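# Move blue-labeled bottles from tray into crate slots

## Task

Lift each bottle with a blue label off the tray and set it standing upright in a free crate slot. Every other bottle must still be standing in its original place, whether tray or crate. The crate and the tray must not end up tilted or shifted. Nothing may count as done if it only stays put because the robot holds it, and anything the robot is touching at the end must not settle more than about a fingernail's width once released. Nothing may be knocked or placed off the table.

## Robot and tools

Robot: a single six-joint arm with a parallel two-finger gripper. The arm's base may sit slightly tilted on the table. A flat block juts roughly 9 cm from the last joint's axis toward the gripper's -y side and rotates with the hand; for clearance checks, mounting blocks and posts count as part of the arm.

Frames: the scene frame has its origin on the tabletop beneath the arm base, +z up, +y to the left when facing along +x. The state line reports end_effector_position (metres) and end_effector_quat_wxyz in this frame; the reported hand position drifts from the truth, more when reaching far. The gripper's fingers point along its own +z and close along its own x. end_effector_position is the midpoint between the pads; fingertips extend 17.5 mm past it. Spinning only the last joint moves that midpoint around a 25 mm circle.

Tool execute_actions, argument actions: a list holding at most one item. Empty list: no command, just the current state plus camera pictures. An action item has rows (1 to 15 rows) and optional steps (1 to 15, default 15); each step lasts 1/30 s, each row is used for one step, and the final row repeats if steps exceeds the row count. An action must be at least 12 steps long, because its result is captured 12 steps before the end and those remaining steps run while you compose the next reply. A wait item has only steps (up to 300): nothing new is commanded, and it returns once that many steps have passed since the previous result, your reply time included. Optional pictures: true adds images to a non-empty call. A refused call sends nothing.

Each row has 9 numbers for the one arm, in this order: J1 waist, J2 shoulder, J3 elbow, J4 forearm roll, J5 wrist pitch, J6 wrist roll, then gripper position, gripper force_limit, gripper speed. The six joint values are absolute target angles in radians (same convention as the Joint positions line), not offsets. Ranges: waist -3.491 to 3.491, shoulder -3.140 to 3.140, elbow -1.187 to 4.328, forearm roll -3.316 to 3.316, wrist pitch -3.140 to 3.140, wrist roll -3.927 to 3.927. Real limits may differ by 0.010 rad either way; a target more than 0.010 beyond a limit and farther out than the current angle gets the call refused, and targets past the true limit are clipped, reported as "joint sent to its limit" (possibly about an earlier action). The last three values are scaled -1 to 1. position: +1 fully open (50 mm gap), around -0.65 the pads meet, -1 means close until blocked. force_limit per pad: -1 about 20 N, 0 about 102 N, +1 about 185 N (actual can run ~17% higher). speed of gap change: -1 20 mm/s, 0 85, +1 150.

Motion limits: joint target speed caps are 2.62 rad/s (waist, shoulder), 3.14 (elbow), 3.93 (wrist joints), with 0.5 s to accelerate, and joints are synchronised to arrive together. Each step the sent target stays within 0.805 rad (waist, shoulder), 0.966 (elbow) or 1.21 (wrist joints) of the measured angle, and targets that would move the hand over 70 mm from where it is are scaled back. Between calls the arm keeps chasing your last row until it nearly stops or a step is HELD; after that only a new action makes it move or press further.

Gripping: send -1 and keep sending it; object_status 2 means closed on something. 0 moving, 1 blocked while opening, 3 reached target or pads met (usually nothing held). Any new position value resets status to 0 for a moment. Force and speed changes only apply once position changes by at least 0.01; to lighten a grip, open first. Lost grips re-close automatically, except at force_limit -1, where status stays 2 even with nothing held and an off-centre fixed object can slip out within a minute. Opening in mm is about (250 - position_measured) x 0.202.

Result lines: Joint positions and Joint velocities (rad, rad/s, column order); gripper status and position_measured; Flange force (external force at the hand, includes held weight, noisy, worst after sudden stops, may read "no reading"); "joint command not followed" (clearance check altered targets); HELD (that step's row was partly or wholly not sent); MOTOR HOT warnings before an OVER-TEMPERATURE FAULT brake stop.

Avoid: contact torque hitting load limits (152 N m for waist, shoulder, elbow; 38 for the wrist joints; held weight counts) or 150 N external force, either of which halts the arm for 10 s and lets it yield. Avoid drops, slams, hard pushes, tipping bottles, shifting the crate or tray, and anything leaving the table. Brief external tugs on held items or nudges to loose objects can occur. Move smoothly and efficiently.

zoom_image: camera ("cam_high" or "cam_wrist") and region [x0, y0, x1, y1] in pixels from the top-left, at most 504 by 504; returns an enlarged crop of that camera's latest image. cam_high is 672x504, fixed, at about [0.838, 0.332, 0.865]; cam_wrist is 504x504 fisheye on the hand. Calibration (K, distortion, T_world_to_cam) is given and may be off by a few degrees and millimetres.

finished_scene: scene (integer, the current scene number) ends the scene irreversibly, grades it and starts the next with its own task. Call it only when the goal holds without the robot's support. Replying with no tool call ends everything.

Each tool is called after "Call:" as a command line: name --argument value for each argument, lists and objects as JSON in quotes; but a table of rows of numbers goes row by row, as --pt "numbers of a row", without its own name.

## Session

Call:
execute_actions --actions '[]'

Scene clock: 0.00 s of 6000.00 s.
end_effector_position=(+0.4657, +0.3938, +0.1335) position_measured=3 object_status=3 end_effector_quat_wxyz=(-0.005, +0.860, +0.510, +0.011)
Joint positions: [ 0.053 -0.369 -0.072 -0.925 -1.364 -0.585]
Joint velocities: [ 0.    -0.001 -0.     0.001 -0.    -0.001]
Flange force (N, the push that the arm receives, along the gripper's own x y z axes): no reading

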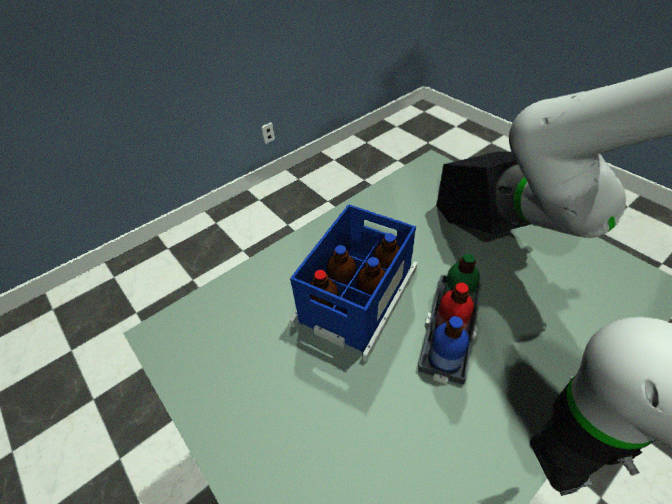

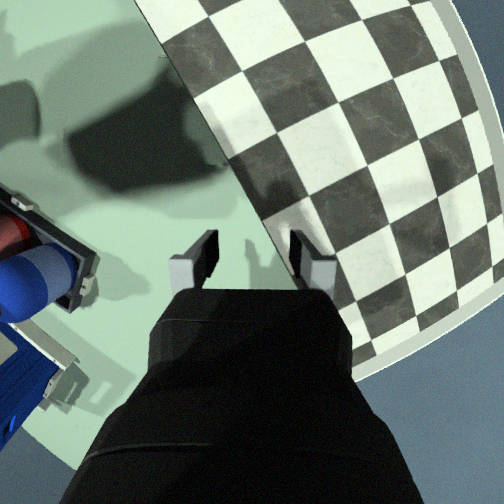

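Call:
zoom_image --camera "cam_high" --region '[280, 190, 500, 400]'

Call:
zoom_image --camera "cam_wrist" --region '[0, 170, 150, 450]'

Region (280, 190, 500, 400) of cam_high's 672x504 image, scaled by 2.291, with more detail than that image has; it fills the top 481 rows of this view, and the rest is white.

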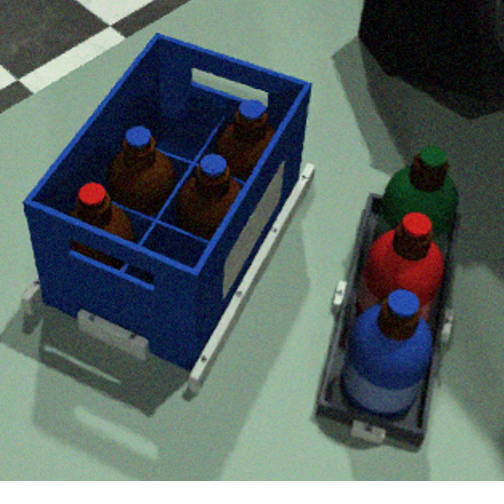

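Region (0, 170, 150, 450) of cam_wrist's 504x504 image, scaled by 1.800, with more detail than that image has; it fills the left 270 columns of this view, and the rest is white.

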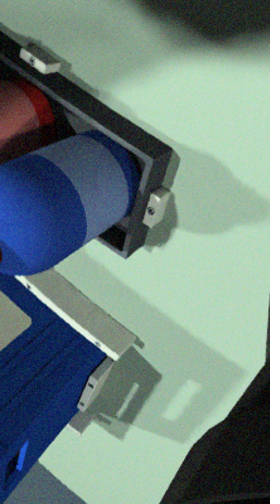

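Call:
execute_actions --actions '[{"rows": [[-0.6225,-0.1495,-0.244,-0.993,-1.724,0.119,1,0,0]], "steps": 15}]'

Call:
execute_actions --actions '[{"steps": 45}]' --pictures true

Scene clock: 10.70 s of 6000.00 s.
end_effector_position=(+0.4660, +0.3887, +0.1344) position_measured=3 object_status=3 end_effector_quat_wxyz=(-0.004, +0.860, +0.511, +0.010)
Joint positions: [ 0.042 -0.366 -0.075 -0.926 -1.37  -0.573]
Joint velocities: [-0.325  0.11  -0.087 -0.034 -0.177  0.343]
Flange force (N, the push that the arm receives, along the gripper's own x y z axes): [17.1 -23.5 7.2]
Steps of this call (steps 1 to 90: nothing new was sent; then 7.60 s passed at rest; steps 91 to 93: the first 3 steps of this action). Readings (joint positions | what the end effector reports):
91: [0.053 -0.369 -0.072 -0.925 -1.364 -0.585] | position_measured=3 object_status=3
92: [0.051 -0.369 -0.073 -0.925 -1.365 -0.582] | position_measured=3 object_status=3
93: the state above

Scene clock: 12.20 s of 6000.00 s.
end_effector_position=(+0.3966, +0.1560, +0.2295) position_measured=3 object_status=3 end_effector_quat_wxyz=(-0.000, +0.857, +0.515, +0.001)
Joint positions: [-0.622 -0.149 -0.244 -0.993 -1.724  0.119]
Joint velocities: [-0.     0.001 -0.     0.     0.001 -0.001]
Flange force (N, the push that the arm receives, along the gripper's own x y z axes): [2.1 -0.6 -3.2]
Kept back: nothing.
Steps of this call (steps 1 to 12: the last 12 steps of your previous action; steps 13 to 45: the robot went on to your last target). Readings (joint positions | what the end effector reports):
1: [0.028 -0.361 -0.079 -0.927 -1.377 -0.558] | position_measured=3 object_status=3
2: [0.008 -0.355 -0.084 -0.929 -1.388 -0.537] | position_measured=3 object_status=3
4: [-0.048 -0.336 -0.098 -0.935 -1.418 -0.479] | position_measured=3 object_status=3
8: [-0.175 -0.295 -0.130 -0.948 -1.486 -0.346] | position_measured=3 object_status=3
45: the state above
The arm was judged still, so your last target was given up. Only a new action makes it travel on or press farther. Fingers that are still opening or closing keep moving.
camera_calibration (this result's frames):
cam_wrist: T_world_to_cam=[[0.446383, 0.894841, -0.00163294, -0.319406], [0.85743, -0.427197, 0.28691, -0.338155], [0.256041, -0.129472, -0.957956, 0.291294], [0, 0, 0, 1]] pos_world=[0.357938, 0.179073, 0.375545]

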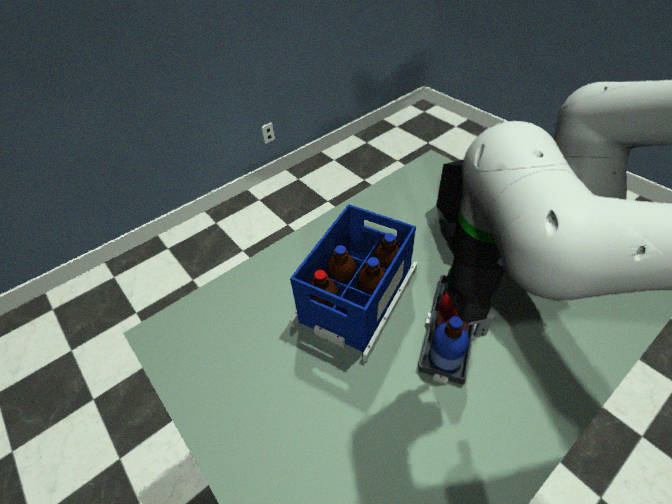

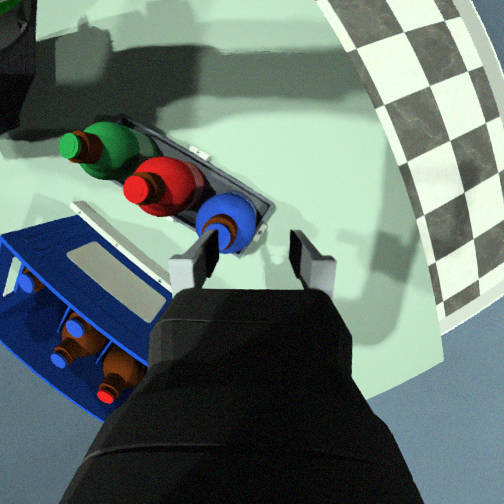

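Call:
zoom_image --camera "cam_wrist" --region '[40, 100, 350, 310]'

Call:
zoom_image --camera "cam_high" --region '[390, 200, 550, 400]'

Region (40, 100, 350, 310) of cam_wrist's 504x504 image, scaled by 1.626, with more detail than that image has; it fills the top 341 rows of this view, and the rest is white.

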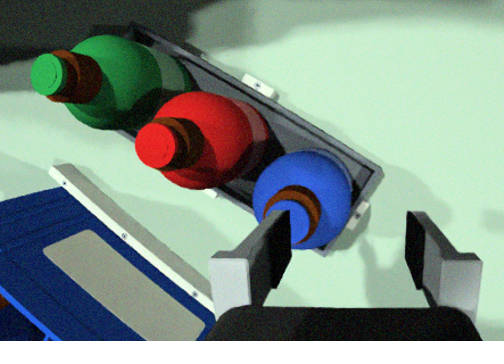

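Region (390, 200, 550, 400) of cam_high's 672x504 image, scaled by 2.520, with more detail than that image has; it fills the left 403 columns of this view, and the rest is white.

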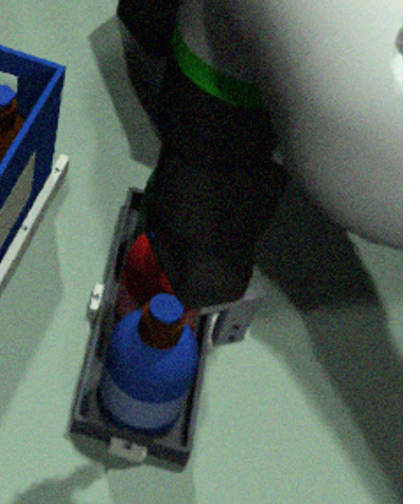

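Call:
execute_actions --actions '[{"rows": [[-0.6077,-0.0935,-0.3004,-0.985,-1.650,0.205,1,0,0]], "steps": 13}]'

Call:
execute_actions --actions '[{"rows": [[-0.58,-0.0947,-0.317,-0.991,-1.619,0.204,1,0,0],[-0.57,-0.095,-0.323,-0.994,-1.608,0.203,1,0,0],[-0.56,-0.0955,-0.329,-0.996,-1.597,0.203,1,0,0],[-0.55,-0.096,-0.335,-0.998,-1.585,0.202,1,0,0],[-0.54,-0.0965,-0.341,-1.001,-1.574,0.202,1,0,0],[-0.53,-0.097,-0.3475,-1.003,-1.563,0.201,1,0,0],[-0.52,-0.0973,-0.3535,-1.005,-1.552,0.201,1,0,0],[-0.51,-0.0977,-0.3596,-1.0075,-1.5405,0.2,1,0,0],[-0.5038,-0.098,-0.3634,-1.009,-1.5335,0.2,1,0,0]], "steps": 14}]'

Call:
execute_actions --actions '[{"steps": 18}]' --pictures true

Scene clock: 16.57 s of 6000.00 s.
end_effector_position=(+0.3965, +0.1560, +0.2295) position_measured=3 object_status=3 end_effector_quat_wxyz=(-0.001, +0.857, +0.515, +0.001)
Joint positions: [-0.623 -0.149 -0.244 -0.993 -1.724  0.119]
Joint velocities: [ 0.     0.017 -0.016  0.001  0.     0.03 ]
Flange force (N, the push that the arm receives, along the gripper's own x y z axes): [4.6 -3.6 -2.1]
Steps of this call (steps 1 to 90: nothing new was sent; then 1.33 s passed at rest; step 91: the first step of this action). Readings (joint positions | what the end effector reports):
91: the state above

Scene clock: 17.03 s of 6000.00 s.
end_effector_position=(+0.3883, +0.1218, +0.2032) position_measured=3 object_status=3 end_effector_quat_wxyz=(-0.000, +0.857, +0.515, +0.000)
Joint positions: [-0.605 -0.094 -0.302 -0.985 -1.647  0.205]
Joint velocities: [ 0.156 -0.003 -0.092 -0.024  0.176  0.   ]
Flange force (N, the push that the arm receives, along the gripper's own x y z axes): [0.0 -4.3 -18.3]
Steps of this call (steps 1 to 12: the last 12 steps of your previous action; steps 13 to 14: the first 2 steps of this action). Readings (joint positions | what the end effector reports):
13: [-0.608 -0.094 -0.300 -0.985 -1.650 0.205] | position_measured=3 object_status=3
14: the state above

Scene clock: 17.63 s of 6000.00 s.
end_effector_position=(+0.3879, +0.1217, +0.1574) position_measured=3 object_status=3 end_effector_quat_wxyz=(-0.000, +0.857, +0.515, +0.000)
Joint positions: [-0.504 -0.098 -0.363 -1.009 -1.534  0.2  ]
Joint velocities: [ 0.     0.001 -0.    -0.     0.001  0.002]
Flange force (N, the push that the arm receives, along the gripper's own x y z axes): [1.8 -0.1 -2.9]
Kept back: nothing.
Steps of this call (steps 1 to 12: the last 12 steps of your previous action; steps 13 to 18: the robot went on to your last target). Readings (joint positions | what the end effector reports):
1: [-0.597 -0.094 -0.307 -0.987 -1.637 0.205] | position_measured=3 object_status=3
2: [-0.583 -0.094 -0.315 -0.990 -1.622 0.204] | position_measured=3 object_status=3
4: [-0.556 -0.096 -0.332 -0.997 -1.592 0.203] | position_measured=3 object_status=3
8: [-0.512 -0.098 -0.358 -1.007 -1.543 0.200] | position_measured=3 object_status=3
18: the state above
camera_calibration (this result's frames):
cam_wrist: T_world_to_cam=[[0.446101, 0.894979, -0.00227505, -0.284802], [0.857702, -0.426792, 0.2867, -0.324809], [0.25562, -0.129849, -0.958018, 0.22028], [0, 0, 0, 1]] pos_world=[0.349332, 0.144869, 0.303507]

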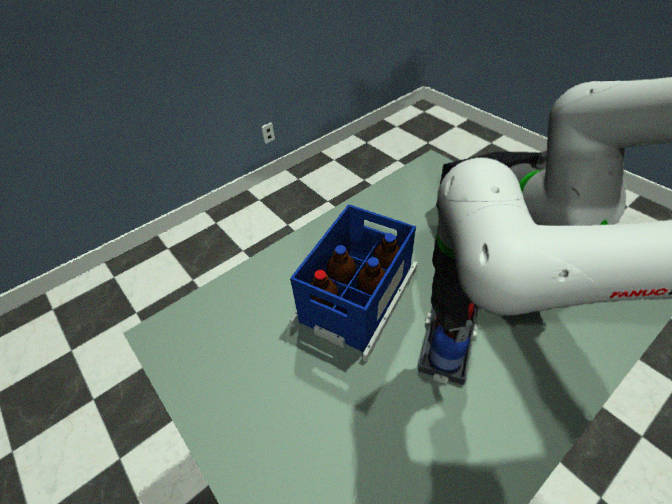

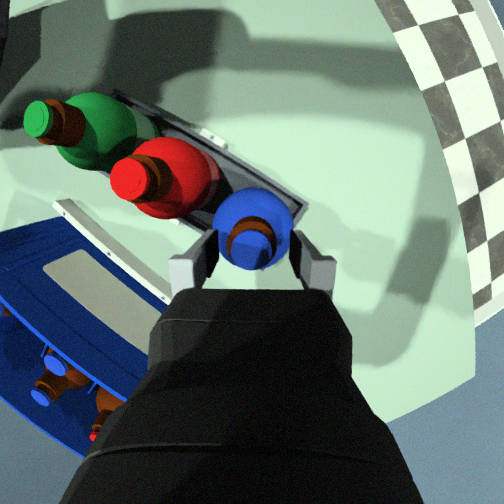

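Call:
zoom_image --camera "cam_wrist" --region '[90, 130, 350, 310]'

Call:
zoom_image --camera "cam_high" --region '[400, 270, 510, 390]'

Region (90, 130, 350, 310) of cam_wrist's 504x504 image, scaled by 1.938, with more detail than that image has; it fills the top 349 rows of this view, and the rest is white.

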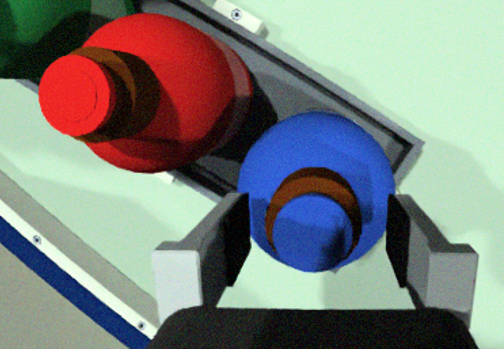

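Region (400, 270, 510, 390) of cam_high's 672x504 image, scaled by 4.200, with more detail than that image has; it fills the left 462 columns of this view, and the rest is white.

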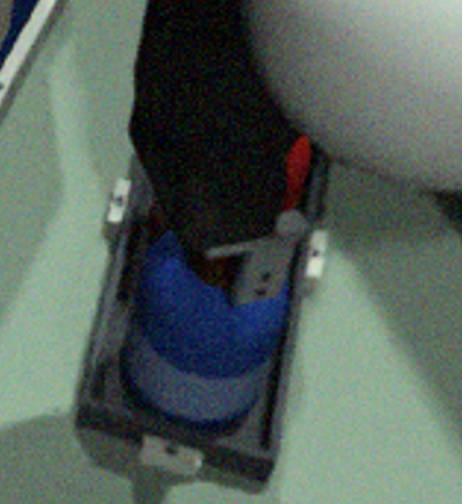

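Call:
execute_actions --actions '[{"rows": [[-0.5038,-0.098,-0.3634,-1.009,-1.5335,0.2,-1,0,0]], "steps": 12}]'

Call:
execute_actions --actions '[{"steps": 20}]' --pictures true

Scene clock: 19.27 s of 6000.00 s.
end_effector_position=(+0.3879, +0.1217, +0.1574) position_measured=3 object_status=3 end_effector_quat_wxyz=(-0.000, +0.857, +0.515, +0.000)
Joint positions: [-0.504 -0.098 -0.363 -1.009 -1.534  0.2  ]
Joint velocities: [-0.001  0.001 -0.     0.001 -0.    -0.   ]
Flange force (N, the push that the arm receives, along the gripper's own x y z axes): [2.4 1.2 -2.2]
Kept back: the last 12 steps of this action.
Steps of this call (steps 1 to 15: the robot went on to your last target; steps 16 to 49: nothing new was sent). Readings (joint positions | what the end effector reports):
1: [-0.504 -0.098 -0.363 -1.009 -1.534 0.200] | position_measured=3 object_status=3
2: [-0.504 -0.098 -0.363 -1.009 -1.534 0.200] | position_measured=3 object_status=3
4: [-0.504 -0.098 -0.363 -1.009 -1.534 0.200] | position_measured=3 object_status=3
8: [-0.504 -0.098 -0.363 -1.009 -1.534 0.200] | position_measured=3 object_status=3
49: the state above

Scene clock: 19.93 s of 6000.00 s.
end_effector_position=(+0.3879, +0.1217, +0.1574) position_measured=94 object_status=2 end_effector_quat_wxyz=(-0.000, +0.857, +0.515, +0.000)
Joint positions: [-0.504 -0.098 -0.363 -1.009 -1.533  0.2  ]
Joint velocities: [-0.    -0.001 -0.001 -0.    -0.001  0.   ]
Flange force (N, the push that the arm receives, along the gripper's own x y z axes): [1.2 -0.6 -3.5]
Kept back: nothing.
Steps of this call (steps 1 to 12: the last 12 steps of your previous action; steps 13 to 15: the robot went on to your last target; steps 16 to 20: nothing new was sent). Readings (joint positions | what the end effector reports):
1: [-0.504 -0.098 -0.363 -1.009 -1.533 0.200] | position_measured=8 object_status=0
2: [-0.504 -0.098 -0.363 -1.009 -1.533 0.200] | position_measured=22 object_status=0
4: [-0.504 -0.098 -0.363 -1.009 -1.533 0.200] | position_measured=51 object_status=0
8: [-0.504 -0.098 -0.363 -1.009 -1.533 0.200] | position_measured=94 object_status=0
20: the state above
The arm was judged still, so your last target was given up. Only a new action makes it travel on or press farther. Fingers that are still opening or closing keep moving.
camera_calibration (this result's frames):
cam_wrist: T_world_to_cam=[[0.446128, 0.894966, -0.00224758, -0.284814], [0.857694, -0.426828, 0.28667, -0.324787], [0.255601, -0.129819, -0.958027, 0.220265], [0, 0, 0, 1]] pos_world=[0.349331, 0.144866, 0.303486]

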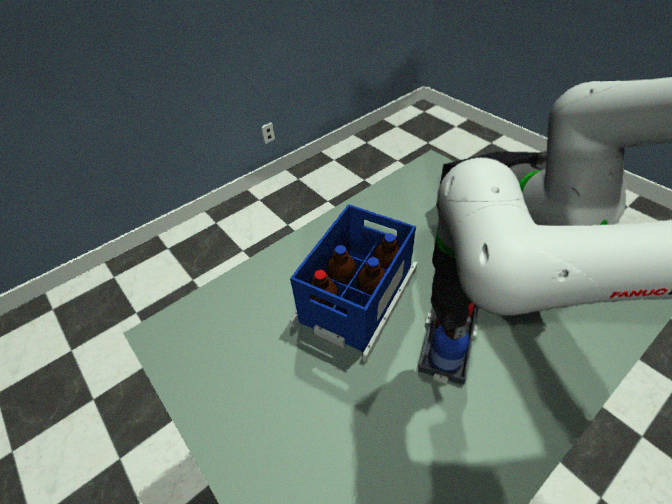

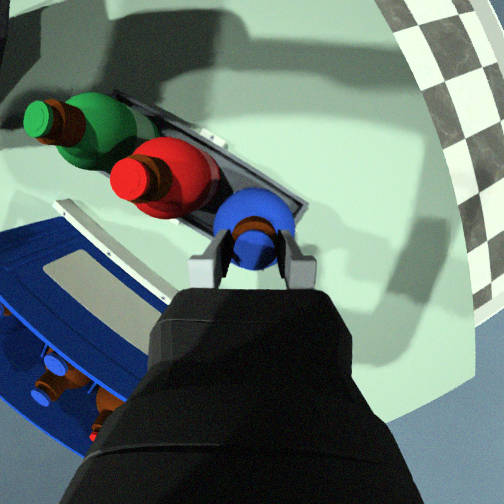

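Call:
zoom_image --camera "cam_wrist" --region '[190, 180, 320, 300]'

Call:
zoom_image --camera "cam_wrist" --region '[10, 80, 230, 230]'

Region (190, 180, 320, 300) of cam_wrist's 504x504 image, scaled by 3.877, with more detail than that image has; it fills the top 465 rows of this view, and the rest is white.

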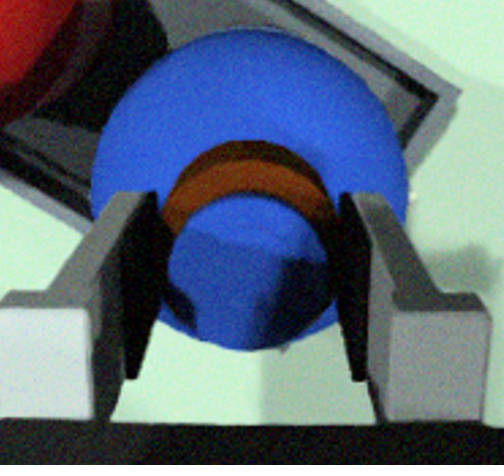

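Region (10, 80, 230, 230) of cam_wrist's 504x504 image, scaled by 2.291, with more detail than that image has; it fills the top 344 rows of this view, and the rest is white.

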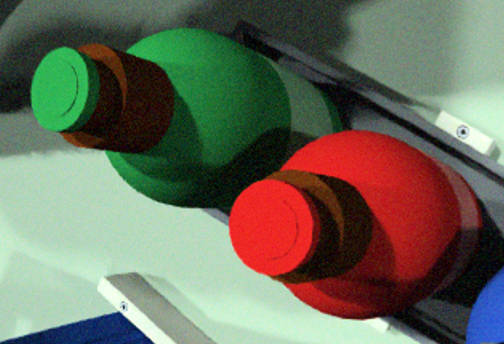

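Call:
execute_actions --actions '[{"rows": [[-0.5038,-0.098,-0.3634,-1.009,-1.5335,0.2,0.7,0,0.5],[-0.5038,-0.098,-0.3634,-1.009,-1.5335,0.2,0.7,0,0.5],[-0.5038,-0.098,-0.3634,-1.009,-1.5335,0.2,0.7,0,0.5],[-0.5038,-0.098,-0.3634,-1.009,-1.5335,0.2,0.7,0,0.5],[-0.4795,-0.0985,-0.378,-1.015,-1.5062,0.199,0.7,0,0.5],[-0.4795,-0.0985,-0.378,-1.015,-1.5062,0.199,0.7,0,0.5],[-0.4795,-0.0985,-0.378,-1.015,-1.5062,0.199,0.7,0,0.5],[-0.4795,-0.0985,-0.378,-1.015,-1.5062,0.199,0.7,0,0.5],[-0.4795,-0.0985,-0.378,-1.015,-1.5062,0.199,0.7,0,0.5],[-0.4795,-0.0985,-0.378,-1.015,-1.5062,0.199,0.7,0,0.5],[-0.4795,-0.0985,-0.378,-1.015,-1.5062,0.199,0.7,0,0.5],[-0.4795,-0.0985,-0.378,-1.015,-1.5062,0.199,0.7,0,0.5],[-0.4795,-0.0985,-0.378,-1.015,-1.5062,0.199,0.7,0,0.5],[-0.4795,-0.0985,-0.378,-1.015,-1.5062,0.199,-1,0,0]], "steps": 15}]'

Call:
execute_actions --actions '[{"steps": 24}]' --pictures true

Scene clock: 22.60 s of 6000.00 s.
end_effector_position=(+0.3879, +0.1217, +0.1574) position_measured=52 object_status=0 end_effector_quat_wxyz=(-0.000, +0.857, +0.515, +0.000)
Joint positions: [-0.504 -0.098 -0.363 -1.009 -1.533  0.2  ]
Joint velocities: [ 0.    -0.001  0.     0.    -0.001  0.001]
Flange force (N, the push that the arm receives, along the gripper's own x y z axes): [2.0 -0.9 -2.6]
Steps of this call (steps 1 to 77: nothing new was sent; steps 78 to 80: the first 3 steps of this action). Readings (joint positions | what the end effector reports):
78: [-0.504 -0.098 -0.363 -1.009 -1.533 0.200] | position_measured=87 object_status=0
79: [-0.504 -0.098 -0.363 -1.009 -1.533 0.200] | position_measured=67 object_status=0
80: the state above

Scene clock: 23.40 s of 6000.00 s.
end_effector_position=(+0.3870, +0.1218, +0.1466) position_measured=90 object_status=2 end_effector_quat_wxyz=(-0.000, +0.857, +0.515, +0.000)
Joint positions: [-0.479 -0.099 -0.378 -1.015 -1.506  0.199]
Joint velocities: [-0.001 -0.001 -0.    -0.    -0.001 -0.   ]
Flange force (N, the push that the arm receives, along the gripper's own x y z axes): [0.7 -2.3 -2.8]
Kept back: nothing.
Steps of this call (steps 1 to 12: the last 12 steps of your previous action; steps 13 to 24: the robot went on to your last target). Readings (joint positions | what the end effector reports):
1: [-0.504 -0.098 -0.363 -1.009 -1.533 0.200] | position_measured=48 object_status=0
2: [-0.504 -0.098 -0.363 -1.009 -1.533 0.200] | position_measured=48 object_status=0
4: [-0.493 -0.098 -0.370 -1.012 -1.521 0.200] | position_measured=48 object_status=0
8: [-0.479 -0.099 -0.378 -1.015 -1.506 0.199] | position_measured=48 object_status=3
24: the state above
camera_calibration (this result's frames):
cam_wrist: T_world_to_cam=[[0.446567, 0.894746, -0.00270727, -0.284572], [0.857572, -0.427146, 0.286559, -0.320803], [0.255241, -0.130289, -0.958059, 0.210284], [0, 0, 0, 1]] pos_world=[0.348519, 0.144988, 0.292623]

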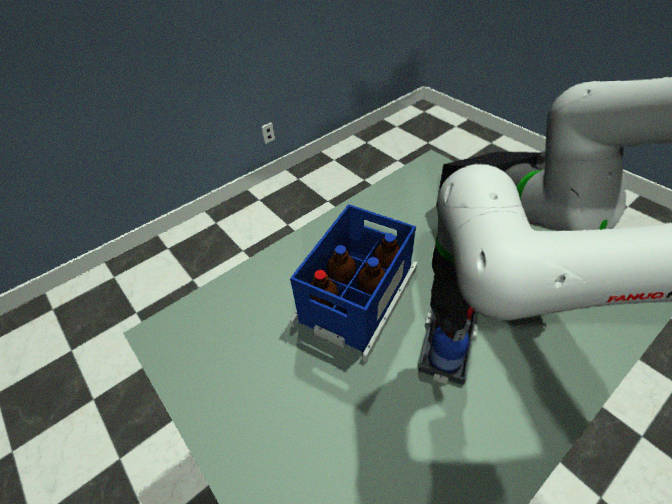

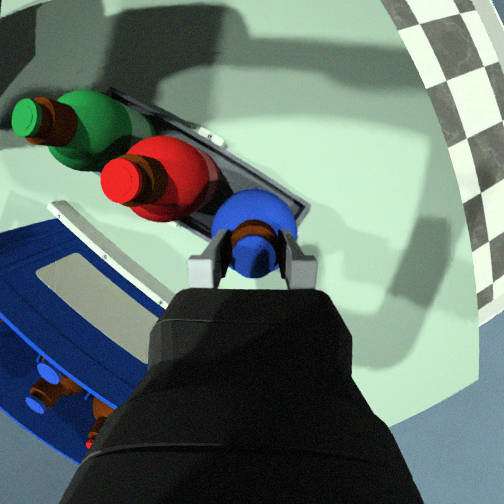

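Call:
execute_actions --actions '[{"rows": [[-0.4833,-0.0984,-0.3757,-1.0141,-1.5105,0.199,-1,0,0],[-0.4910,-0.0981,-0.3710,-1.0123,-1.5191,0.2,-1,0,0],[-0.5039,-0.0976,-0.3633,-1.0093,-1.5335,0.2,-1,0,0],[-0.5205,-0.0969,-0.3532,-1.0054,-1.5522,0.201,-1,0,0],[-0.5398,-0.0962,-0.3415,-1.0009,-1.5738,0.202,-1,0,0],[-0.5615,-0.0953,-0.3283,-0.9958,-1.5982,0.203,-1,0,0],[-0.5846,-0.0944,-0.3144,-0.9904,-1.6241,0.204,-1,0,0],[-0.6077,-0.0935,-0.3004,-0.985,-1.650,0.205,-1,0,0],[-0.6281,-0.0786,-0.2754,-0.9813,-1.6724,0.2085,-1,0,0],[-0.6486,-0.0636,-0.2503,-0.9776,-1.6947,0.212,-1,0,0],[-0.6690,-0.0487,-0.2253,-0.9739,-1.7171,0.2155,-1,0,0],[-0.6894,-0.0338,-0.2002,-0.9702,-1.7394,0.219,-1,0,0],[-0.7099,-0.0189,-0.1752,-0.9665,-1.7618,0.2225,-1,0,0],[-0.7303,-0.0039,-0.1501,-0.9628,-1.7841,0.226,-1,0,0],[-0.7507,0.0110,-0.1251,-0.9591,-1.8065,0.2295,-1,0,0]], "steps": 15}]'

Call:
execute_actions --actions '[{"rows": [[-0.7711,0.0259,-0.1000,-0.9554,-1.8288,0.233,-1,0,0],[-0.7916,0.0409,-0.0750,-0.9517,-1.8512,0.2365,-1,0,0],[-0.8120,0.0558,-0.0499,-0.948,-1.8735,0.24,-1,0,0],[-0.8324,0.0707,-0.0249,-0.9443,-1.8959,0.243,-1,0,0],[-0.850,0.088,0.0,-0.9406,-1.915,0.247,-1,0,0],[-0.863,0.108,0.024,-0.937,-1.928,0.252,-1,0,0],[-0.871,0.1296,0.0454,-0.9344,-1.933,0.2577,-1,0,0],[-0.8743,0.1586,0.0655,-0.9318,-1.9306,0.2654,-1,0,0],[-0.8747,0.1876,0.0857,-0.9292,-1.9256,0.2731,-1,0,0],[-0.8752,0.2166,0.1059,-0.9266,-1.9206,0.2808,-1,0,0],[-0.8757,0.2456,0.1260,-0.9241,-1.9155,0.2885,-1,0,0],[-0.8762,0.2746,0.1462,-0.9215,-1.9105,0.2962,-1,0,0],[-0.8767,0.3037,0.1664,-0.9189,-1.9055,0.3039,-1,0,0],[-0.8772,0.3327,0.1865,-0.9163,-1.9005,0.3116,-1,0,0],[-0.8776,0.3617,0.2067,-0.9137,-1.8955,0.3193,-1,0,0]], "steps": 15}]'

Call:
execute_actions --actions '[{"rows": [[-0.8781,0.3907,0.2269,-0.9111,-1.8905,0.327,-1,0,0],[-0.8786,0.4176,0.2456,-0.9087,-1.8858,0.334,-1,0,0],[-0.8790,0.4425,0.2629,-0.9065,-1.8815,0.341,-1,0,0],[-0.8794,0.4653,0.2787,-0.9044,-1.8776,0.347,-1,0,0],[-0.8797,0.4839,0.2917,-0.9028,-1.8744,0.352,-1,0,0],[-0.8799,0.4984,0.3018,-0.9015,-1.8719,0.356,-1,0,0],[-0.8801,0.5088,0.3090,-0.9006,-1.870,0.358,-1,0,0],[-0.8802,0.515,0.3133,-0.900,-1.869,0.360,-1,0,0]], "steps": 12}]'

Call:
execute_actions --actions '[{"steps": 20}]' --pictures true

Scene clock: 28.30 s of 6000.00 s.
end_effector_position=(+0.3872, +0.1218, +0.1493) position_measured=90 object_status=2 end_effector_quat_wxyz=(-0.001, +0.857, +0.515, +0.000)
Joint positions: [-0.486 -0.098 -0.374 -1.014 -1.514  0.199]
Joint velocities: [-0.176  0.006  0.111  0.046 -0.199 -0.001]
Flange force (N, the push that the arm receives, along the gripper's own x y z axes): [2.5 1.1 11.5]
Steps of this call (steps 1 to 15: the robot went on to your last target; steps 16 to 90: nothing new was sent; then 1.80 s passed at rest; steps 91 to 93: the first 3 steps of this action). Readings (joint positions | what the end effector reports):
91: [-0.479 -0.098 -0.378 -1.015 -1.506 0.199] | position_measured=90 object_status=2
92: [-0.481 -0.098 -0.377 -1.015 -1.508 0.199] | position_measured=90 object_status=2
93: the state above

Scene clock: 28.80 s of 6000.00 s.
end_effector_position=(+0.4093, +0.1045, +0.2799) position_measured=90 object_status=2 end_effector_quat_wxyz=(-0.001, +0.856, +0.517, +0.001)
Joint positions: [-0.75   0.01  -0.125 -0.959 -1.806  0.229]
Joint velocities: [-0.598  0.448  0.731  0.11  -0.653  0.104]
Flange force (N, the push that the arm receives, along the gripper's own x y z axes): [3.3 -3.1 6.9]
Steps of this call (steps 1 to 12: the last 12 steps of your previous action; steps 13 to 15: the first 3 steps of this action). Readings (joint positions | what the end effector reports):
13: [-0.710 -0.021 -0.175 -0.967 -1.762 0.222] | position_measured=90 object_status=2
14: [-0.730 -0.005 -0.150 -0.963 -1.784 0.226] | position_measured=90 object_status=2
15: the state above

Scene clock: 29.20 s of 6000.00 s.
end_effector_position=(+0.4415, +0.0298, +0.3583) position_measured=90 object_status=2 end_effector_quat_wxyz=(-0.001, +0.858, +0.514, +0.001)
Joint positions: [-0.876  0.262  0.137 -0.923 -1.915  0.293]
Joint velocities: [-0.009  0.802  0.565  0.071  0.158  0.211]
Flange force (N, the push that the arm receives, along the gripper's own x y z axes): [6.3 -3.6 4.0]
Kept back: the last 12 steps of this action.
Steps of this call (steps 1 to 12: the last 12 steps of your previous action). Readings (joint positions | what the end effector reports):
1: [-0.771 0.025 -0.101 -0.955 -1.828 0.233] | position_measured=90 object_status=2
2: [-0.791 0.040 -0.076 -0.952 -1.850 0.236] | position_measured=90 object_status=2
4: [-0.829 0.072 -0.026 -0.944 -1.892 0.244] | position_measured=90 object_status=2
8: [-0.871 0.158 0.061 -0.932 -1.927 0.265] | position_measured=90 object_status=2
12: the state above

Scene clock: 29.87 s of 6000.00 s.
end_effector_position=(+0.4752, -0.0731, +0.3593) position_measured=90 object_status=2 end_effector_quat_wxyz=(-0.000, +0.857, +0.515, +0.001)
Joint positions: [-0.88   0.515  0.313 -0.9   -1.869  0.36 ]
Joint velocities: [ 0.    -0.001  0.001 -0.     0.001 -0.001]
Flange force (N, the push that the arm receives, along the gripper's own x y z axes): [1.8 1.7 2.2]
Kept back: nothing.
Steps of this call (steps 1 to 12: the last 12 steps of your previous action; steps 13 to 20: the robot went on to your last target). Readings (joint positions | what the end effector reports):
1: [-0.877 0.289 0.156 -0.920 -1.909 0.300] | position_measured=90 object_status=2
2: [-0.877 0.317 0.175 -0.918 -1.904 0.307] | position_measured=90 object_status=2
4: [-0.878 0.372 0.214 -0.913 -1.894 0.322] | position_measured=90 object_status=2
8: [-0.879 0.470 0.282 -0.904 -1.877 0.348] | position_measured=90 object_status=2
20: the state above
camera_calibration (this result's frames):
cam_wrist: T_world_to_cam=[[0.446857, 0.894603, -0.00199243, -0.149411], [0.85719, -0.42753, 0.28713, -0.540597], [0.256015, -0.130014, -0.95789, 0.365803], [0, 0, 0, 1]] pos_world=[0.436508, -0.0498984, 0.505322]

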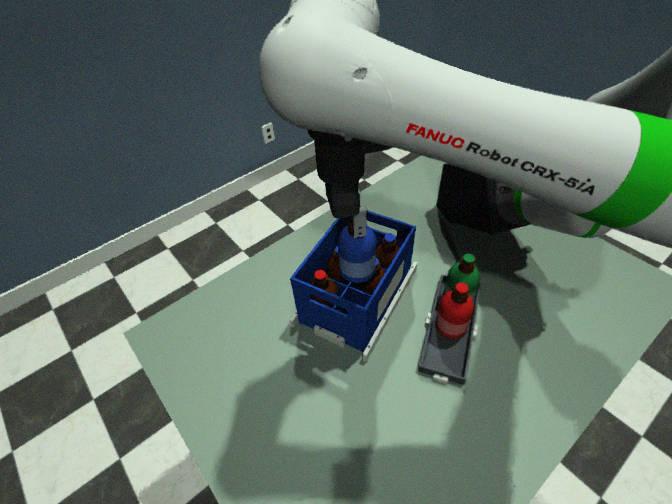

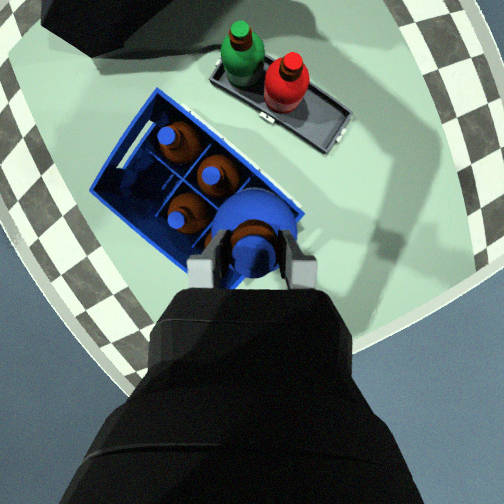

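Call:
zoom_image --camera "cam_wrist" --region '[80, 70, 330, 300]'

Call:
zoom_image --camera "cam_high" --region '[280, 170, 440, 370]'

Region (80, 70, 330, 300) of cam_wrist's 504x504 image, scaled by 2.016, with more detail than that image has; it fills the top 464 rows of this view, and the rest is white.

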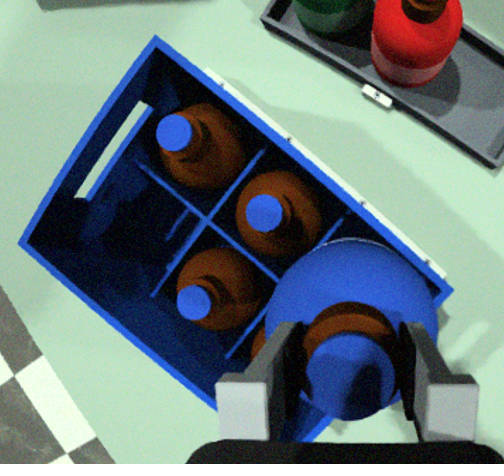

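Region (280, 170, 440, 370) of cam_high's 672x504 image, scaled by 2.520, with more detail than that image has; it fills the left 403 columns of this view, and the rest is white.

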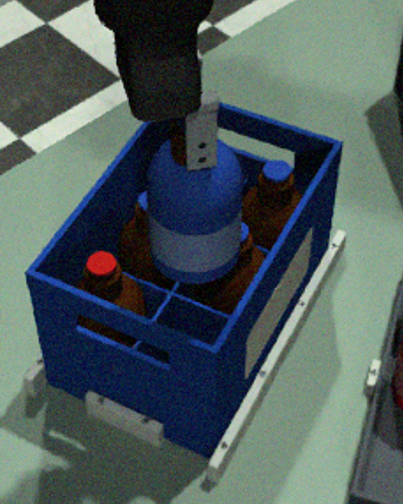

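Call:
execute_actions --actions '[{"rows": [[-0.875,0.5145,0.308,-0.901,-1.862,0.361,-1,0,0],[-0.868,0.514,0.300,-0.902,-1.852,0.362,-1,0,0],[-0.860,0.5133,0.2913,-0.9033,-1.8413,0.364,-1,0,0],[-0.852,0.5125,0.2825,-0.9046,-1.830,0.366,-1,0,0],[-0.845,0.512,0.275,-0.9058,-1.8205,0.367,-1,0,0],[-0.8400,0.5115,0.2694,-0.9066,-1.8136,0.368,-1,0,0]], "steps": 12}]'

Call:
execute_actions --actions '[{"steps": 15}]' --pictures true

Call:
zoom_image --camera "cam_wrist" --region '[130, 100, 340, 300]'

Call:
zoom_image --camera "cam_high" --region '[290, 200, 420, 330]'

Scene clock: 35.13 s of 6000.00 s.
end_effector_position=(+0.4752, -0.0731, +0.3593) position_measured=90 object_status=2 end_effector_quat_wxyz=(-0.000, +0.857, +0.515, +0.001)
Joint positions: [-0.88   0.515  0.313 -0.9   -1.869  0.36 ]
Joint velocities: [ 0.     0.    -0.     0.001 -0.    -0.001]
Flange force (N, the push that the arm receives, along the gripper's own x y z axes): [2.3 1.1 2.1]
Kept back: the last 12 steps of this action.
Steps of this call (steps 1 to 15: the robot went on to your last target; steps 16 to 90: nothing new was sent; then 2.27 s passed at rest). Readings (joint positions | what the end effector reports):
1: [-0.880 0.515 0.313 -0.900 -1.869 0.360] | position_measured=90 object_status=2
2: [-0.880 0.515 0.313 -0.900 -1.869 0.360] | position_measured=90 object_status=2
4: [-0.880 0.515 0.313 -0.900 -1.869 0.360] | position_measured=90 object_status=2
8: [-0.880 0.515 0.313 -0.900 -1.869 0.360] | position_measured=90 object_status=2
90: the state above

Scene clock: 35.63 s of 6000.00 s.
end_effector_position=(+0.4804, -0.0758, +0.3300) position_measured=90 object_status=2 end_effector_quat_wxyz=(-0.000, +0.857, +0.515, +0.000)
Joint positions: [-0.84   0.511  0.269 -0.907 -1.814  0.368]
Joint velocities: [ 0.001  0.     0.     0.001 -0.    -0.001]
Flange force (N, the push that the arm receives, along the gripper's own x y z axes): [1.2 -0.3 4.0]
Kept back: nothing.
Steps of this call (steps 1 to 12: the last 12 steps of your previous action; steps 13 to 15: the robot went on to your last target). Readings (joint positions | what the end effector reports):
1: [-0.880 0.515 0.313 -0.900 -1.869 0.360] | position_measured=90 object_status=2
2: [-0.878 0.515 0.311 -0.900 -1.866 0.361] | position_measured=90 object_status=2
4: [-0.867 0.514 0.298 -0.902 -1.850 0.363] | position_measured=90 object_status=2
8: [-0.841 0.512 0.270 -0.907 -1.815 0.368] | position_measured=90 object_status=2
15: the state above
camera_calibration (this result's frames):
cam_wrist: T_world_to_cam=[[0.446568, 0.894747, -0.0019882, -0.149202], [0.857426, -0.427304, 0.286763, -0.537866], [0.25573, -0.129764, -0.958, 0.336193], [0, 0, 0, 1]] pos_world=[0.441835, -0.0527082, 0.476016]

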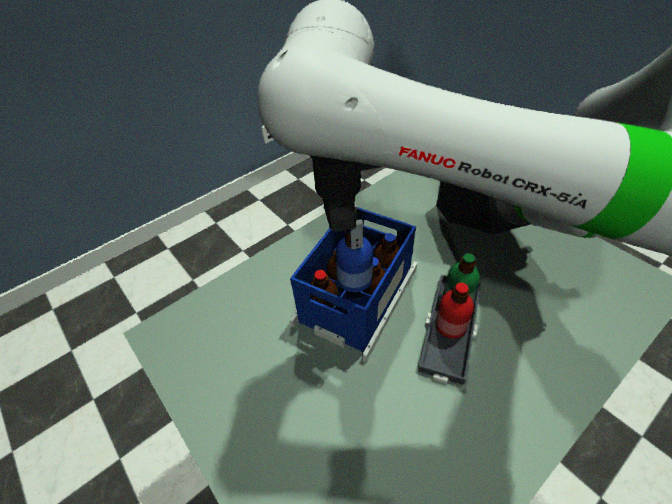

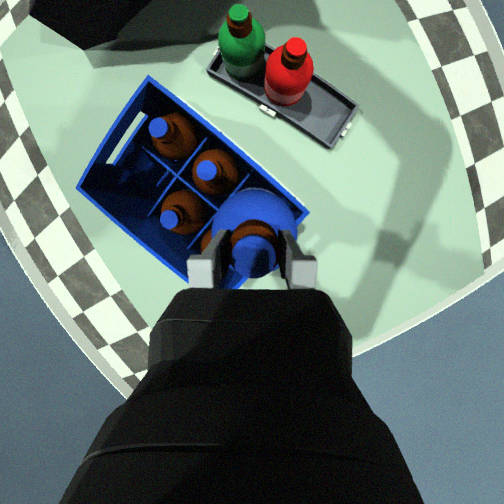

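Region (130, 100, 340, 300) of cam_wrist's 504x504 image, scaled by 2.400, with more detail than that image has; it fills the top 480 rows of this view, and the rest is white.

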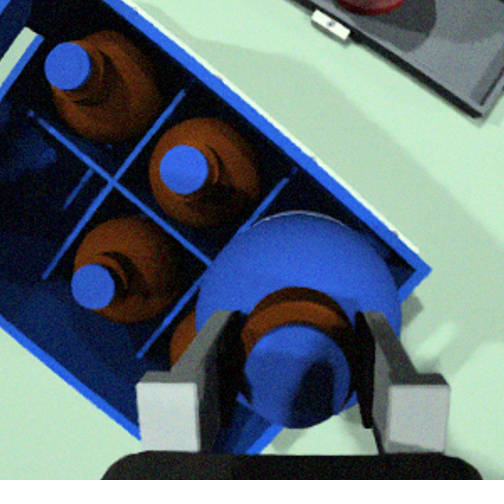

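Region (290, 200, 420, 330) of cam_high's 672x504 image, scaled by 3.877, with more detail than that image has.

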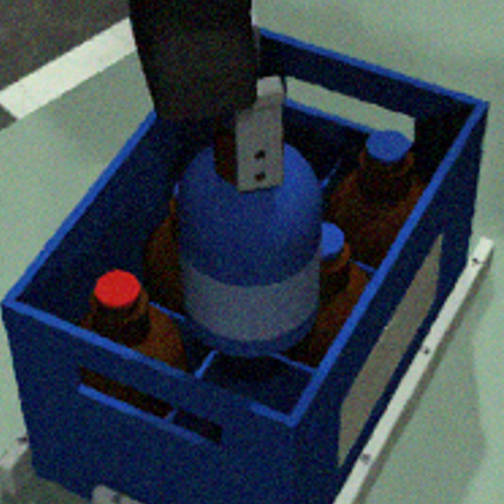

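Call:
execute_actions --actions '[{"rows": [[-0.8361,0.5102,0.2637,-0.9074,-1.808,0.369,-1,0,0],[-0.8283,0.5078,0.2522,-0.9088,-1.7966,0.372,-1,0,0],[-0.8182,0.5047,0.2375,-0.9108,-1.782,0.375,-1,0,0],[-0.8074,0.5016,0.2218,-0.9128,-1.7661,0.379,-1,0,0],[-0.7957,0.4987,0.2056,-0.9153,-1.7491,0.383,-1,0,0],[-0.7848,0.4963,0.1908,-0.918,-1.7333,0.3865,-1,0,0],[-0.7747,0.4943,0.1774,-0.9206,-1.7186,0.39,-1,0,0],[-0.767,0.4928,0.1674,-0.9227,-1.7073,0.3925,-1,0,0],[-0.7623,0.4920,0.1613,-0.9239,-1.7005,0.394,-1,0,0]], "steps": 12}]'

Call:
execute_actions --actions '[{"steps": 17}]' --pictures true

Call:
zoom_image --camera "cam_wrist" --region '[130, 100, 340, 300]'

Call:
zoom_image --camera "cam_high" --region '[290, 200, 420, 330]'

Scene clock: 37.60 s of 6000.00 s.
end_effector_position=(+0.4804, -0.0759, +0.3299) position_measured=90 object_status=2 end_effector_quat_wxyz=(-0.000, +0.857, +0.515, +0.000)
Joint positions: [-0.84   0.512  0.269 -0.907 -1.814  0.368]
Joint velocities: [-0.     0.002 -0.    -0.001  0.    -0.001]
Flange force (N, the push that the arm receives, along the gripper's own x y z axes): [0.8 1.1 2.9]
Kept back: the last 12 steps of this action.
Steps of this call (steps 1 to 15: the robot went on to your last target; steps 16 to 59: nothing new was sent). Readings (joint positions | what the end effector reports):
1: [-0.840 0.511 0.269 -0.907 -1.814 0.368] | position_measured=90 object_status=2
2: [-0.840 0.511 0.269 -0.907 -1.814 0.368] | position_measured=90 object_status=2
4: [-0.840 0.511 0.269 -0.907 -1.814 0.368] | position_measured=90 object_status=2
8: [-0.840 0.511 0.269 -0.907 -1.814 0.368] | position_measured=90 object_status=2
59: the state above

Scene clock: 38.17 s of 6000.00 s.
end_effector_position=(+0.4806, -0.0758, +0.2699) position_measured=90 object_status=2 end_effector_quat_wxyz=(-0.000, +0.857, +0.515, +0.001)
Joint positions: [-0.762  0.492  0.161 -0.924 -1.701  0.394]
Joint velocities: [ 0.     0.001 -0.001  0.001 -0.    -0.001]
Flange force (N, the push that the arm receives, along the gripper's own x y z axes): [3.5 -2.8 2.8]
Kept back: nothing.
Steps of this call (steps 1 to 12: the last 12 steps of your previous action; steps 13 to 17: the robot went on to your last target). Readings (joint positions | what the end effector reports):
1: [-0.840 0.512 0.269 -0.907 -1.814 0.368] | position_measured=90 object_status=2
2: [-0.838 0.511 0.267 -0.907 -1.811 0.369] | position_measured=90 object_status=2
4: [-0.827 0.507 0.250 -0.909 -1.794 0.372] | position_measured=90 object_status=2
8: [-0.788 0.497 0.195 -0.917 -1.738 0.385] | position_measured=90 object_status=2
17: the state above
camera_calibration (this result's frames):
cam_wrist: T_world_to_cam=[[0.445802, 0.895129, -0.00195833, -0.14904], [0.85778, -0.426574, 0.286788, -0.52088], [0.255877, -0.129531, -0.957992, 0.278525], [0, 0, 0, 1]] pos_world=[0.441975, -0.0527059, 0.415915]

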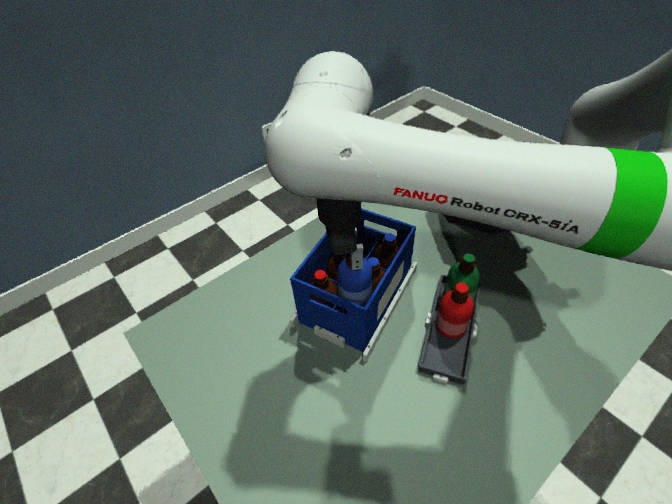

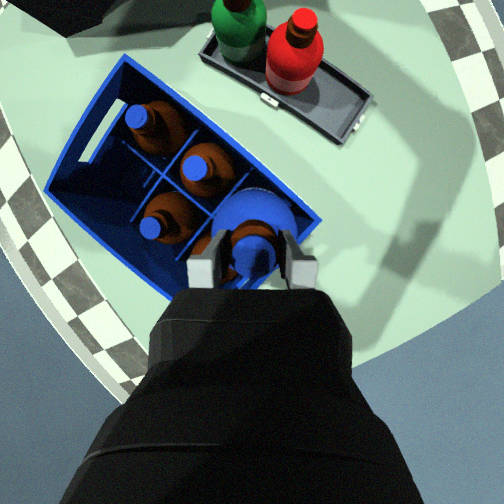

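Region (130, 100, 340, 300) of cam_wrist's 504x504 image, scaled by 2.400, with more detail than that image has; it fills the top 480 rows of this view, and the rest is white.

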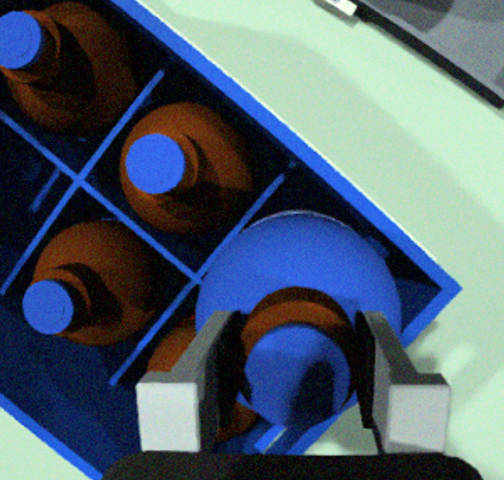

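Region (290, 200, 420, 330) of cam_high's 672x504 image, scaled by 3.877, with more detail than that image has.

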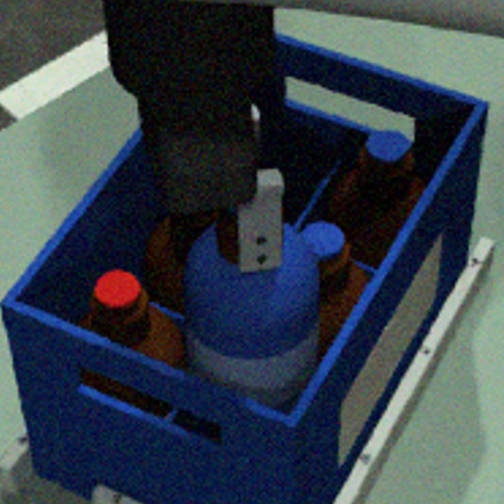

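Call:
execute_actions --actions '[{"rows": [[-0.7591,0.4916,0.1575,-0.9249,-1.6960,0.395,-1,0,0],[-0.7527,0.4907,0.1498,-0.9268,-1.6871,0.3965,-1,0,0],[-0.7439,0.4896,0.1394,-0.9295,-1.6749,0.399,-1,0,0],[-0.7326,0.4886,0.1267,-0.9332,-1.6594,0.402,-1,0,0],[-0.7196,0.4878,0.1126,-0.9376,-1.6417,0.405,-1,0,0],[-0.7056,0.4875,0.0981,-0.9426,-1.6230,0.409,-1,0,0],[-0.6916,0.4875,0.0843,-0.9479,-1.6044,0.412,-1,0,0],[-0.6775,0.4881,0.0710,-0.9534,-1.5858,0.416,-1,0,0],[-0.6632,0.4891,0.0584,-0.9593,-1.5673,0.42,-1,0,0],[-0.6497,0.4904,0.0470,-0.9650,-1.5500,0.423,-1,0,0],[-0.6370,0.4921,0.0368,-0.9707,-1.5338,0.426,-1,0,0],[-0.6267,0.4937,0.0290,-0.9753,-1.5209,0.429,-1,0,0],[-0.6181,0.4952,0.0226,-0.9793,-1.5101,0.431,-1,0,0],[-0.6112,0.4965,0.0177,-0.9826,-1.5015,0.433,-1,0,0],[-0.6069,0.4973,0.0147,-0.9847,-1.4962,0.434,-1,0,0]], "steps": 15}]'

Call:
execute_actions --actions '[{"steps": 20}]' --pictures true

Call:
zoom_image --camera "cam_wrist" --region '[40, 60, 400, 310]'

Scene clock: 40.47 s of 6000.00 s.
end_effector_position=(+0.4804, -0.0761, +0.2656) position_measured=90 object_status=2 end_effector_quat_wxyz=(-0.000, +0.857, +0.515, +0.000)
Joint positions: [-0.757  0.491  0.154 -0.925 -1.692  0.396]
Joint velocities: [ 0.154 -0.023 -0.181 -0.053  0.207  0.037]
Flange force (N, the push that the arm receives, along the gripper's own x y z axes): [-2.5 -1.4 -9.8]
Steps of this call (steps 1 to 15: the robot went on to your last target; steps 16 to 66: nothing new was sent; steps 67 to 69: the first 3 steps of this action). Readings (joint positions | what the end effector reports):
67: [-0.762 0.492 0.161 -0.924 -1.700 0.394] | position_measured=90 object_status=2
68: [-0.761 0.492 0.159 -0.924 -1.698 0.395] | position_measured=90 object_status=2
69: the state above

Scene clock: 41.13 s of 6000.00 s.
end_effector_position=(+0.4805, -0.0756, +0.1576) position_measured=90 object_status=2 end_effector_quat_wxyz=(-0.000, +0.857, +0.515, +0.001)
Joint positions: [-0.607  0.497  0.015 -0.985 -1.496  0.434]
Joint velocities: [-0.001 -0.002 -0.001 -0.     0.001  0.   ]
Flange force (N, the push that the arm receives, along the gripper's own x y z axes): [3.3 -3.4 3.9]
Kept back: nothing.
Steps of this call (steps 1 to 12: the last 12 steps of your previous action; steps 13 to 20: the robot went on to your last target). Readings (joint positions | what the end effector reports):
1: [-0.751 0.490 0.147 -0.927 -1.684 0.397] | position_measured=90 object_status=2
2: [-0.742 0.490 0.138 -0.930 -1.673 0.399] | position_measured=90 object_status=2
4: [-0.721 0.488 0.115 -0.937 -1.644 0.405] | position_measured=90 object_status=2
8: [-0.669 0.489 0.064 -0.957 -1.575 0.418] | position_measured=90 object_status=2
20: the state above
camera_calibration (this result's frames):
cam_wrist: T_world_to_cam=[[0.446846, 0.894609, -0.00186947, -0.149891], [0.857241, -0.427582, 0.286901, -0.488352], [0.255865, -0.129803, -0.957958, 0.170992], [0, 0, 0, 1]] pos_world=[0.441862, -0.0525215, 0.303632]

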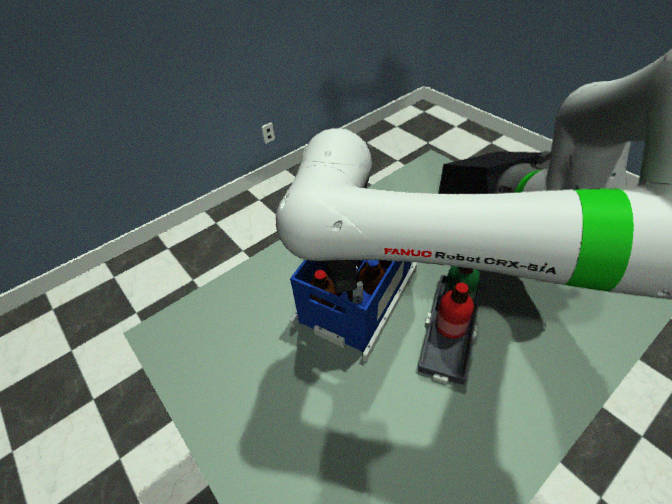

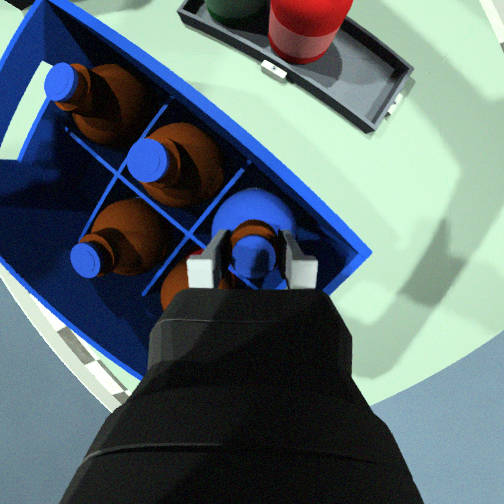

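Region (40, 60, 400, 310) of cam_wrist's 504x504 image, scaled by 1.400, with more detail than that image has; it fills the top 350 rows of this view, and the rest is white.

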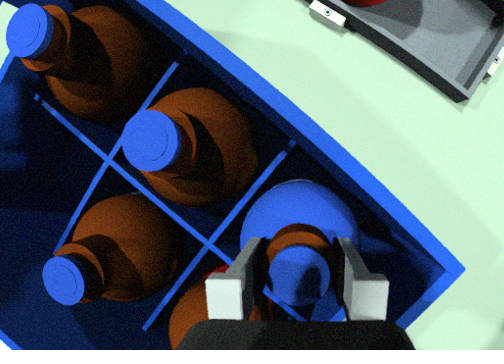

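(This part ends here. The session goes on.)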